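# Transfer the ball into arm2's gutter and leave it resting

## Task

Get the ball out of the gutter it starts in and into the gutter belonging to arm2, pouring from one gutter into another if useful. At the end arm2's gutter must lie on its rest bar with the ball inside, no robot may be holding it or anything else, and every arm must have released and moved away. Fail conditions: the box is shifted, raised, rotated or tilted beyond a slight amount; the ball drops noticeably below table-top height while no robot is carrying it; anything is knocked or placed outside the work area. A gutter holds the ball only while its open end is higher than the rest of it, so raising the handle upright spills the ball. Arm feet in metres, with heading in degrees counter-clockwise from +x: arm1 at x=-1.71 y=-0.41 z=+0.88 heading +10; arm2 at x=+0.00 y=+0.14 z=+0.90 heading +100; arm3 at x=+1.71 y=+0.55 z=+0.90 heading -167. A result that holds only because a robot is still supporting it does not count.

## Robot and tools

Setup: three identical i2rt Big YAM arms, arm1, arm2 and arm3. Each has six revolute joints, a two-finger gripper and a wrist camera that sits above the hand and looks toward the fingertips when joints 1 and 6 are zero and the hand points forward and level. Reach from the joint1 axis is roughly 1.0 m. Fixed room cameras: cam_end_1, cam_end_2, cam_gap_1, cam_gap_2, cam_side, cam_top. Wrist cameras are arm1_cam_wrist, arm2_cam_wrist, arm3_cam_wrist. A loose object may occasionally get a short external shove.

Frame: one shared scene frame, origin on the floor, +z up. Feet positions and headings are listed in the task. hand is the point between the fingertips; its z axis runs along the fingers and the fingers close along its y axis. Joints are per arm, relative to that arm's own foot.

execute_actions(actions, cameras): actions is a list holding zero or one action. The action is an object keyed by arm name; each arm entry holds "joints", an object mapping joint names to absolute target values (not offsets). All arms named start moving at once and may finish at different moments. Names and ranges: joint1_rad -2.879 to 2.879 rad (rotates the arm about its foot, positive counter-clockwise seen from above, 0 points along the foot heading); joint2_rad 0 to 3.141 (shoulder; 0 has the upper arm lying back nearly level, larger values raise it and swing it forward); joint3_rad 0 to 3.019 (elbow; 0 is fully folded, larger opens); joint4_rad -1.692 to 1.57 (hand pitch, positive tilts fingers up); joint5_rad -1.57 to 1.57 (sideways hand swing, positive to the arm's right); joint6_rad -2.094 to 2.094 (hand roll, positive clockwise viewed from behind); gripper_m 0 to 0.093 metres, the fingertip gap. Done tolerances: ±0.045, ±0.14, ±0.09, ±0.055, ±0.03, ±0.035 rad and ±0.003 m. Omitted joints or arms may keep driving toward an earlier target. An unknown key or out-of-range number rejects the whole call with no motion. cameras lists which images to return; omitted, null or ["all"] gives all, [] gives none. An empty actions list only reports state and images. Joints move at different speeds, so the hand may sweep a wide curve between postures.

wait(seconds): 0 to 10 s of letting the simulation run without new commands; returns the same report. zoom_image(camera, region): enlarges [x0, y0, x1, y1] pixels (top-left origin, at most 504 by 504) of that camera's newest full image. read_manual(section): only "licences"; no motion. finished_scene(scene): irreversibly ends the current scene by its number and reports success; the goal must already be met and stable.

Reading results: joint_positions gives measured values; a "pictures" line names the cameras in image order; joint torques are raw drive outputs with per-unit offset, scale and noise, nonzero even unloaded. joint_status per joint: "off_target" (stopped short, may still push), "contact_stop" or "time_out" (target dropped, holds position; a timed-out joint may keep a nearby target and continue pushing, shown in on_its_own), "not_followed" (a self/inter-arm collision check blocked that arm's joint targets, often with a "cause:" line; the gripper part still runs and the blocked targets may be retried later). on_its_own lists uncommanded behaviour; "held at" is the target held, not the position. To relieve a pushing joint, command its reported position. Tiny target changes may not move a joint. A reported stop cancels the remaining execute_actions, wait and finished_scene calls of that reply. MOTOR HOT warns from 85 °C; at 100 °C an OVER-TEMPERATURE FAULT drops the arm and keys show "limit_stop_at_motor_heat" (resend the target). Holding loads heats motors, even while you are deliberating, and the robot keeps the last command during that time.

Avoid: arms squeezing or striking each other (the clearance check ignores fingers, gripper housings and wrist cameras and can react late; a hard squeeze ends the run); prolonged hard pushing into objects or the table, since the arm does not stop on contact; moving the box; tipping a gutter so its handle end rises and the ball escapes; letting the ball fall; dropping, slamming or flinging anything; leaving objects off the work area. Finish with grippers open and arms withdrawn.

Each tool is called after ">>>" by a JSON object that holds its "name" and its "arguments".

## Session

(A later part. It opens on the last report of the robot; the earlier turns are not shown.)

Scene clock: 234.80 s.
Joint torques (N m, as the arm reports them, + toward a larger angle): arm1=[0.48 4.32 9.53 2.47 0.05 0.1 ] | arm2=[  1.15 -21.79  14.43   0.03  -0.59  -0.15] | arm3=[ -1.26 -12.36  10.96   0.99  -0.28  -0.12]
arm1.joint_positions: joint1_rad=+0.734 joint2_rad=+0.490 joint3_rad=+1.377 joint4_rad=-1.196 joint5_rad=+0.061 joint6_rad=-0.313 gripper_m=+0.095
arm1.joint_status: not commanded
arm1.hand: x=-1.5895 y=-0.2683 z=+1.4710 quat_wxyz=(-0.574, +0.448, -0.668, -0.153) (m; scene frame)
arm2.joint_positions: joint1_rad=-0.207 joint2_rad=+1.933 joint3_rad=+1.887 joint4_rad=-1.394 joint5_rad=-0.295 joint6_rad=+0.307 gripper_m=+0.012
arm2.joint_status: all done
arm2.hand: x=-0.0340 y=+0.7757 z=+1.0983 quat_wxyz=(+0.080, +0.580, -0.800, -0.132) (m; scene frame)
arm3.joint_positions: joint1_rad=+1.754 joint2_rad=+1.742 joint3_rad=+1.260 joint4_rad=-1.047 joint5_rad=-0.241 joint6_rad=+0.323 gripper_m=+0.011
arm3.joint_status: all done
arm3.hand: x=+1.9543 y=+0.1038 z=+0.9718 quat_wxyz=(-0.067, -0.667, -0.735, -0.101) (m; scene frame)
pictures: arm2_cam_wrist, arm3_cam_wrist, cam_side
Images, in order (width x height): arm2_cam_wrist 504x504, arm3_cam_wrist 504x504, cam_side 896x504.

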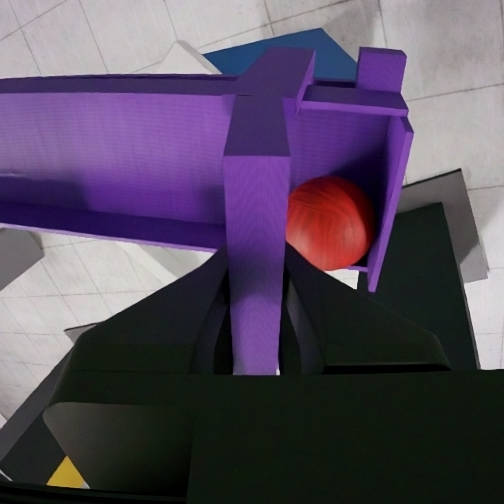

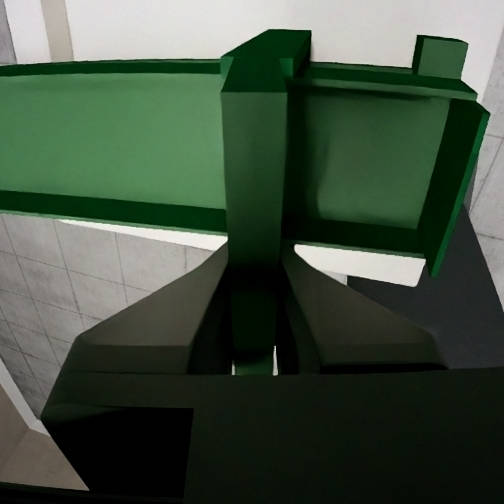

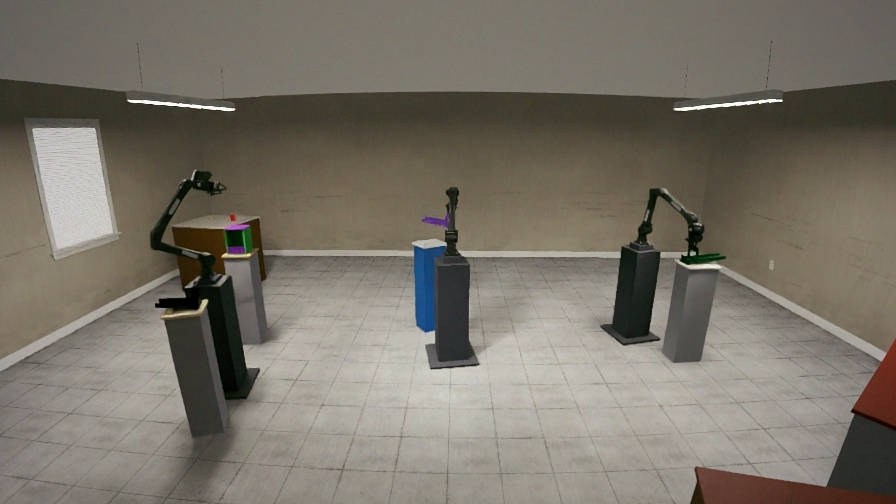

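>>> {"name": "execute_actions", "arguments": {"actions": [{"arm3":{"joints":{"gripper_m":0.093}},"arm2":{"joints":{"joint1_rad":0.012,"joint4_rad":-1.60,"joint6_rad":-0.42}}}], "cameras": ["arm2_cam_wrist","arm3_cam_wrist"]}}

>>> {"name": "execute_actions", "arguments": {"actions": [{"arm3":{"joints":{"joint2_rad":1.5,"joint3_rad":1.55,"joint4_rad":-1.4}},"arm2":{"joints":{"joint2_rad":2.07,"joint3_rad":1.90,"joint4_rad":-1.50,"joint5_rad":-0.27}}}], "cameras": ["cam_side","arm2_cam_wrist","cam_gap_2"]}}

Scene clock: 240.80 s.
Joint torques (N m, as the arm reports them, + toward a larger angle): arm1=[0.47 4.29 9.54 2.47 0.05 0.1 ] | arm2=[  0.58 -21.25  14.03  -0.53  -0.64  -0.13] | arm3=[ -1.27 -12.28  10.99   0.84  -0.28  -0.12]
arm1.joint_positions: joint1_rad=+0.734 joint2_rad=+0.490 joint3_rad=+1.377 joint4_rad=-1.196 joint5_rad=+0.061 joint6_rad=-0.313 gripper_m=+0.095
arm1.joint_status: not commanded
arm1.hand: x=-1.5895 y=-0.2683 z=+1.4710 quat_wxyz=(-0.574, +0.448, -0.668, -0.153) (m; scene frame)
arm2.joint_positions: joint1_rad=+0.008 joint2_rad=+1.933 joint3_rad=+1.887 joint4_rad=-1.590 joint5_rad=-0.295 joint6_rad=-0.413 gripper_m=+0.012
arm2.joint_status: all done
arm2.hand: x=-0.1598 y=+0.7083 z=+1.0970 quat_wxyz=(+0.122, +0.872, -0.466, -0.089) (m; scene frame)
arm3.joint_positions: joint1_rad=+1.754 joint2_rad=+1.742 joint3_rad=+1.260 joint4_rad=-1.043 joint5_rad=-0.241 joint6_rad=+0.323 gripper_m=+0.093
arm3.joint_status: all done
arm3.hand: x=+1.9547 y=+0.1028 z=+0.9718 quat_wxyz=(-0.069, -0.667, -0.735, -0.101) (m; scene frame)
pictures: arm2_cam_wrist, arm3_cam_wrist
Images, in order (width x height): arm2_cam_wrist 504x504, arm3_cam_wrist 504x504.

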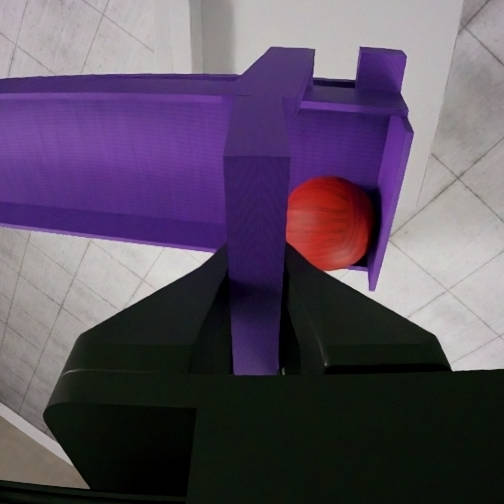

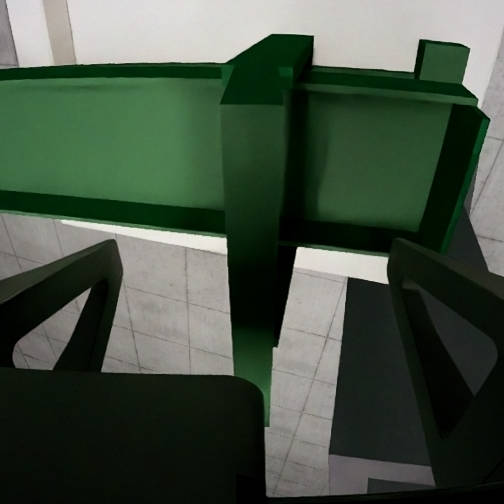

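Scene clock: 242.20 s.
Joint torques (N m, as the arm reports them, + toward a larger angle): arm1=[0.45 4.32 9.54 2.47 0.05 0.1 ] | arm2=[  0.85 -25.5    9.5   -0.08  -0.52  -0.16] | arm3=[ -1.23 -10.49  12.79   0.33  -0.29  -0.12]
arm1.joint_positions: joint1_rad=+0.734 joint2_rad=+0.490 joint3_rad=+1.377 joint4_rad=-1.196 joint5_rad=+0.061 joint6_rad=-0.313 gripper_m=+0.095
arm1.joint_status: not commanded
arm1.hand: x=-1.5895 y=-0.2683 z=+1.4710 quat_wxyz=(-0.574, +0.448, -0.668, -0.153) (m; scene frame)
arm2.joint_positions: joint1_rad=+0.008 joint2_rad=+2.103 joint3_rad=+1.887 joint4_rad=-1.505 joint5_rad=-0.268 joint6_rad=-0.414 gripper_m=+0.012
arm2.joint_status: all done
arm2.hand: x=-0.1591 y=+0.7314 z=+0.9952 quat_wxyz=(+0.146, +0.869, -0.470, -0.051) (m; scene frame)
arm3.joint_positions: joint1_rad=+1.754 joint2_rad=+1.498 joint3_rad=+1.538 joint4_rad=-1.390 joint5_rad=-0.241 joint6_rad=+0.323 gripper_m=+0.093
arm3.joint_status: all done
arm3.hand: x=+1.9521 y=+0.1088 z=+1.1909 quat_wxyz=(-0.148, -0.655, -0.738, -0.065) (m; scene frame)
pictures: arm2_cam_wrist, cam_gap_2, cam_side
Images, in order (width x height): arm2_cam_wrist 504x504, cam_gap_2 896x504, cam_side 896x504.

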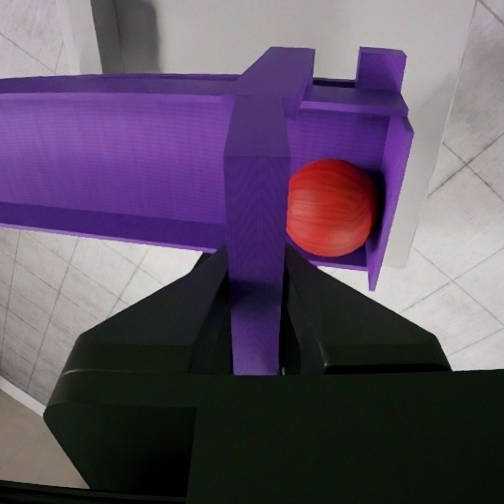

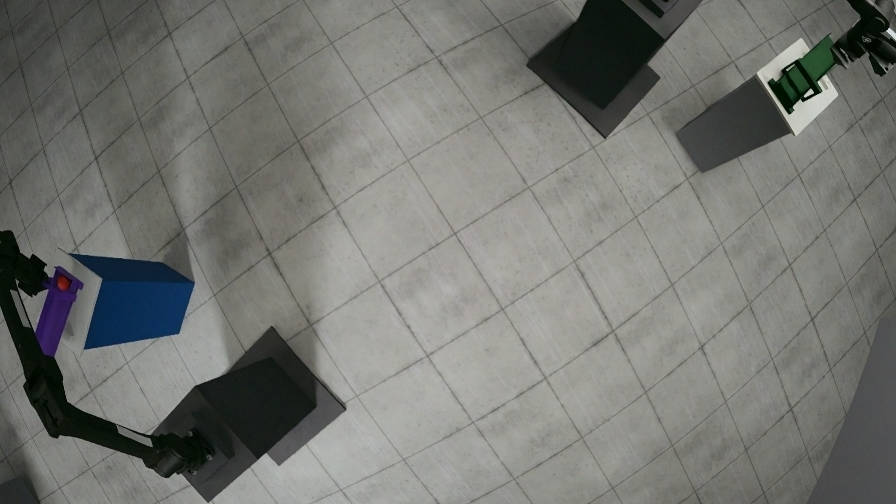

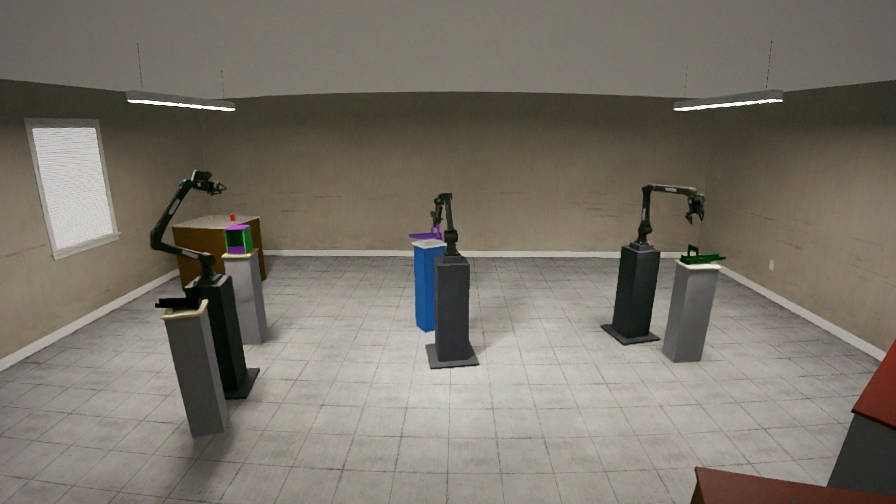

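>>> {"name": "execute_actions", "arguments": {"actions": [{"arm2":{"joints":{"joint2_rad":2.14,"joint4_rad":-1.43,"joint5_rad":-0.24}}}], "cameras": ["arm2_cam_wrist","cam_side"]}}

Scene clock: 245.10 s.
Joint torques (N m, as the arm reports them, + toward a larger angle): arm1=[0.45 4.35 9.53 2.47 0.05 0.1 ] | arm2=[  0.94 -21.97   9.55   0.11  -0.43  -0.16] | arm3=[ -1.26 -10.46  12.69   0.3   -0.28  -0.12]
arm1.joint_positions: joint1_rad=+0.734 joint2_rad=+0.490 joint3_rad=+1.377 joint4_rad=-1.196 joint5_rad=+0.061 joint6_rad=-0.313 gripper_m=+0.095
arm1.joint_status: not commanded
arm1.hand: x=-1.5895 y=-0.2683 z=+1.4710 quat_wxyz=(-0.574, +0.448, -0.668, -0.153) (m; scene frame)
arm2.joint_positions: joint1_rad=+0.008 joint2_rad=+2.142 joint3_rad=+1.887 joint4_rad=-1.437 joint5_rad=-0.239 joint6_rad=-0.414 gripper_m=+0.012
arm2.joint_status: all done
arm2.hand: x=-0.1569 y=+0.7460 z=+0.9684 quat_wxyz=(+0.126, +0.873, -0.469, -0.049) (m; scene frame)
arm3.joint_positions: joint1_rad=+1.754 joint2_rad=+1.498 joint3_rad=+1.538 joint4_rad=-1.390 joint5_rad=-0.241 joint6_rad=+0.323 gripper_m=+0.093
arm3.joint_status: not commanded
arm3.hand: x=+1.9521 y=+0.1088 z=+1.1909 quat_wxyz=(-0.148, -0.655, -0.738, -0.065) (m; scene frame)
pictures: arm2_cam_wrist, cam_side
Images, in order (width x height): arm2_cam_wrist 504x504, cam_side 896x504.

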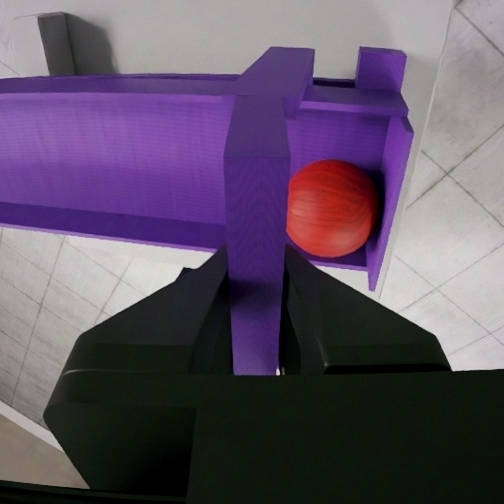

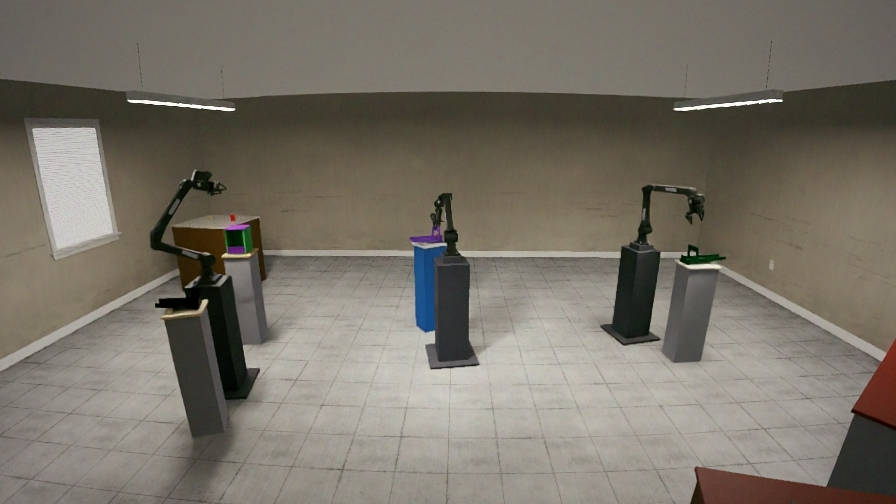

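Matches the pick pose. Release, then lift.

>>> {"name": "execute_actions", "arguments": {"actions": [{"arm2":{"joints":{"gripper_m":0.093}}}], "cameras": ["arm2_cam_wrist"]}}

>>> {"name": "execute_actions", "arguments": {"actions": [{"arm2":{"joints":{"joint2_rad":1.8,"joint3_rad":1.9,"joint4_rad":-1.65}}}], "cameras": ["arm2_cam_wrist","cam_side","cam_gap_2"]}}

Scene clock: 248.60 s.
Joint torques (N m, as the arm reports them, + toward a larger angle): arm1=[0.45 4.36 9.53 2.47 0.05 0.1 ] | arm2=[  0.86 -22.37   9.56   0.17  -0.46  -0.15] | arm3=[ -1.26 -10.41  12.68   0.33  -0.28  -0.11]
arm1.joint_positions: joint1_rad=+0.734 joint2_rad=+0.490 joint3_rad=+1.377 joint4_rad=-1.196 joint5_rad=+0.061 joint6_rad=-0.313 gripper_m=+0.095
arm1.joint_status: not commanded
arm1.hand: x=-1.5895 y=-0.2683 z=+1.4710 quat_wxyz=(-0.574, +0.448, -0.668, -0.153) (m; scene frame)
arm2.joint_positions: joint1_rad=+0.008 joint2_rad=+2.142 joint3_rad=+1.887 joint4_rad=-1.437 joint5_rad=-0.239 joint6_rad=-0.414 gripper_m=+0.093
arm2.joint_status: all done
arm2.hand: x=-0.1569 y=+0.7460 z=+0.9684 quat_wxyz=(+0.126, +0.873, -0.469, -0.049) (m; scene frame)
arm3.joint_positions: joint1_rad=+1.754 joint2_rad=+1.498 joint3_rad=+1.538 joint4_rad=-1.390 joint5_rad=-0.241 joint6_rad=+0.323 gripper_m=+0.093
arm3.joint_status: not commanded
arm3.hand: x=+1.9521 y=+0.1088 z=+1.1909 quat_wxyz=(-0.148, -0.655, -0.738, -0.065) (m; scene frame)
pictures: arm2_cam_wrist
Images, in order (width x height): arm2_cam_wrist 504x504.

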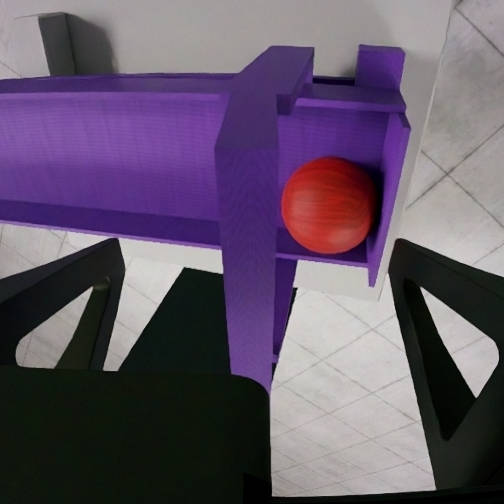

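Scene clock: 250.07 s.
Joint torques (N m, as the arm reports them, + toward a larger angle): arm1=[0.47 4.33 9.53 2.46 0.04 0.1 ] | arm2=[  1.08 -17.85  10.05  -0.05  -0.45  -0.15] | arm3=[ -1.16 -10.38  12.66   0.34  -0.28  -0.12]
arm1.joint_positions: joint1_rad=+0.734 joint2_rad=+0.490 joint3_rad=+1.377 joint4_rad=-1.196 joint5_rad=+0.061 joint6_rad=-0.313 gripper_m=+0.095
arm1.joint_status: not commanded
arm1.hand: x=-1.5895 y=-0.2683 z=+1.4710 quat_wxyz=(-0.574, +0.448, -0.668, -0.153) (m; scene frame)
arm2.joint_positions: joint1_rad=+0.008 joint2_rad=+1.794 joint3_rad=+1.887 joint4_rad=-1.644 joint5_rad=-0.239 joint6_rad=-0.414 gripper_m=+0.093
arm2.joint_status: all done
arm2.hand: x=-0.1457 y=+0.6830 z=+1.1719 quat_wxyz=(+0.071, +0.879, -0.462, -0.093) (m; scene frame)
arm3.joint_positions: joint1_rad=+1.754 joint2_rad=+1.498 joint3_rad=+1.538 joint4_rad=-1.390 joint5_rad=-0.241 joint6_rad=+0.323 gripper_m=+0.093
arm3.joint_status: not commanded
arm3.hand: x=+1.9521 y=+0.1088 z=+1.1909 quat_wxyz=(-0.148, -0.655, -0.738, -0.065) (m; scene frame)
pictures: arm2_cam_wrist, cam_gap_2, cam_side
Images, in order (width x height): arm2_cam_wrist 504x504, cam_gap_2 896x504, cam_side 896x504.

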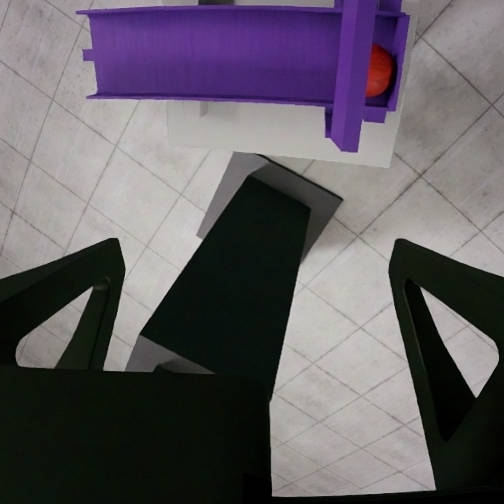

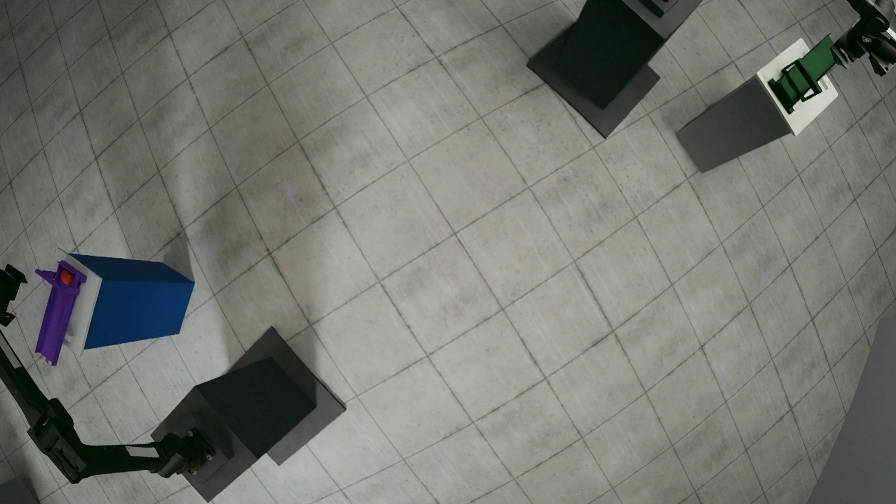

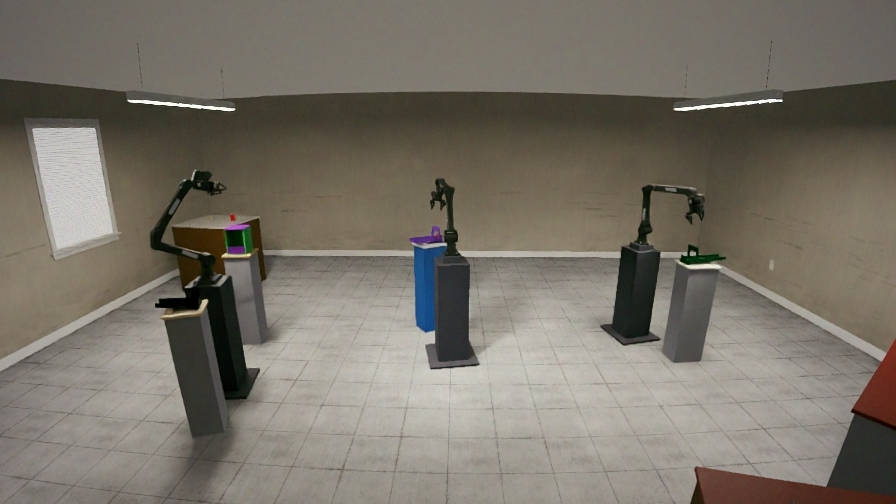

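>>> {"name": "finished_scene", "arguments": {"scene": 1}}

The scene is finished: the task was done.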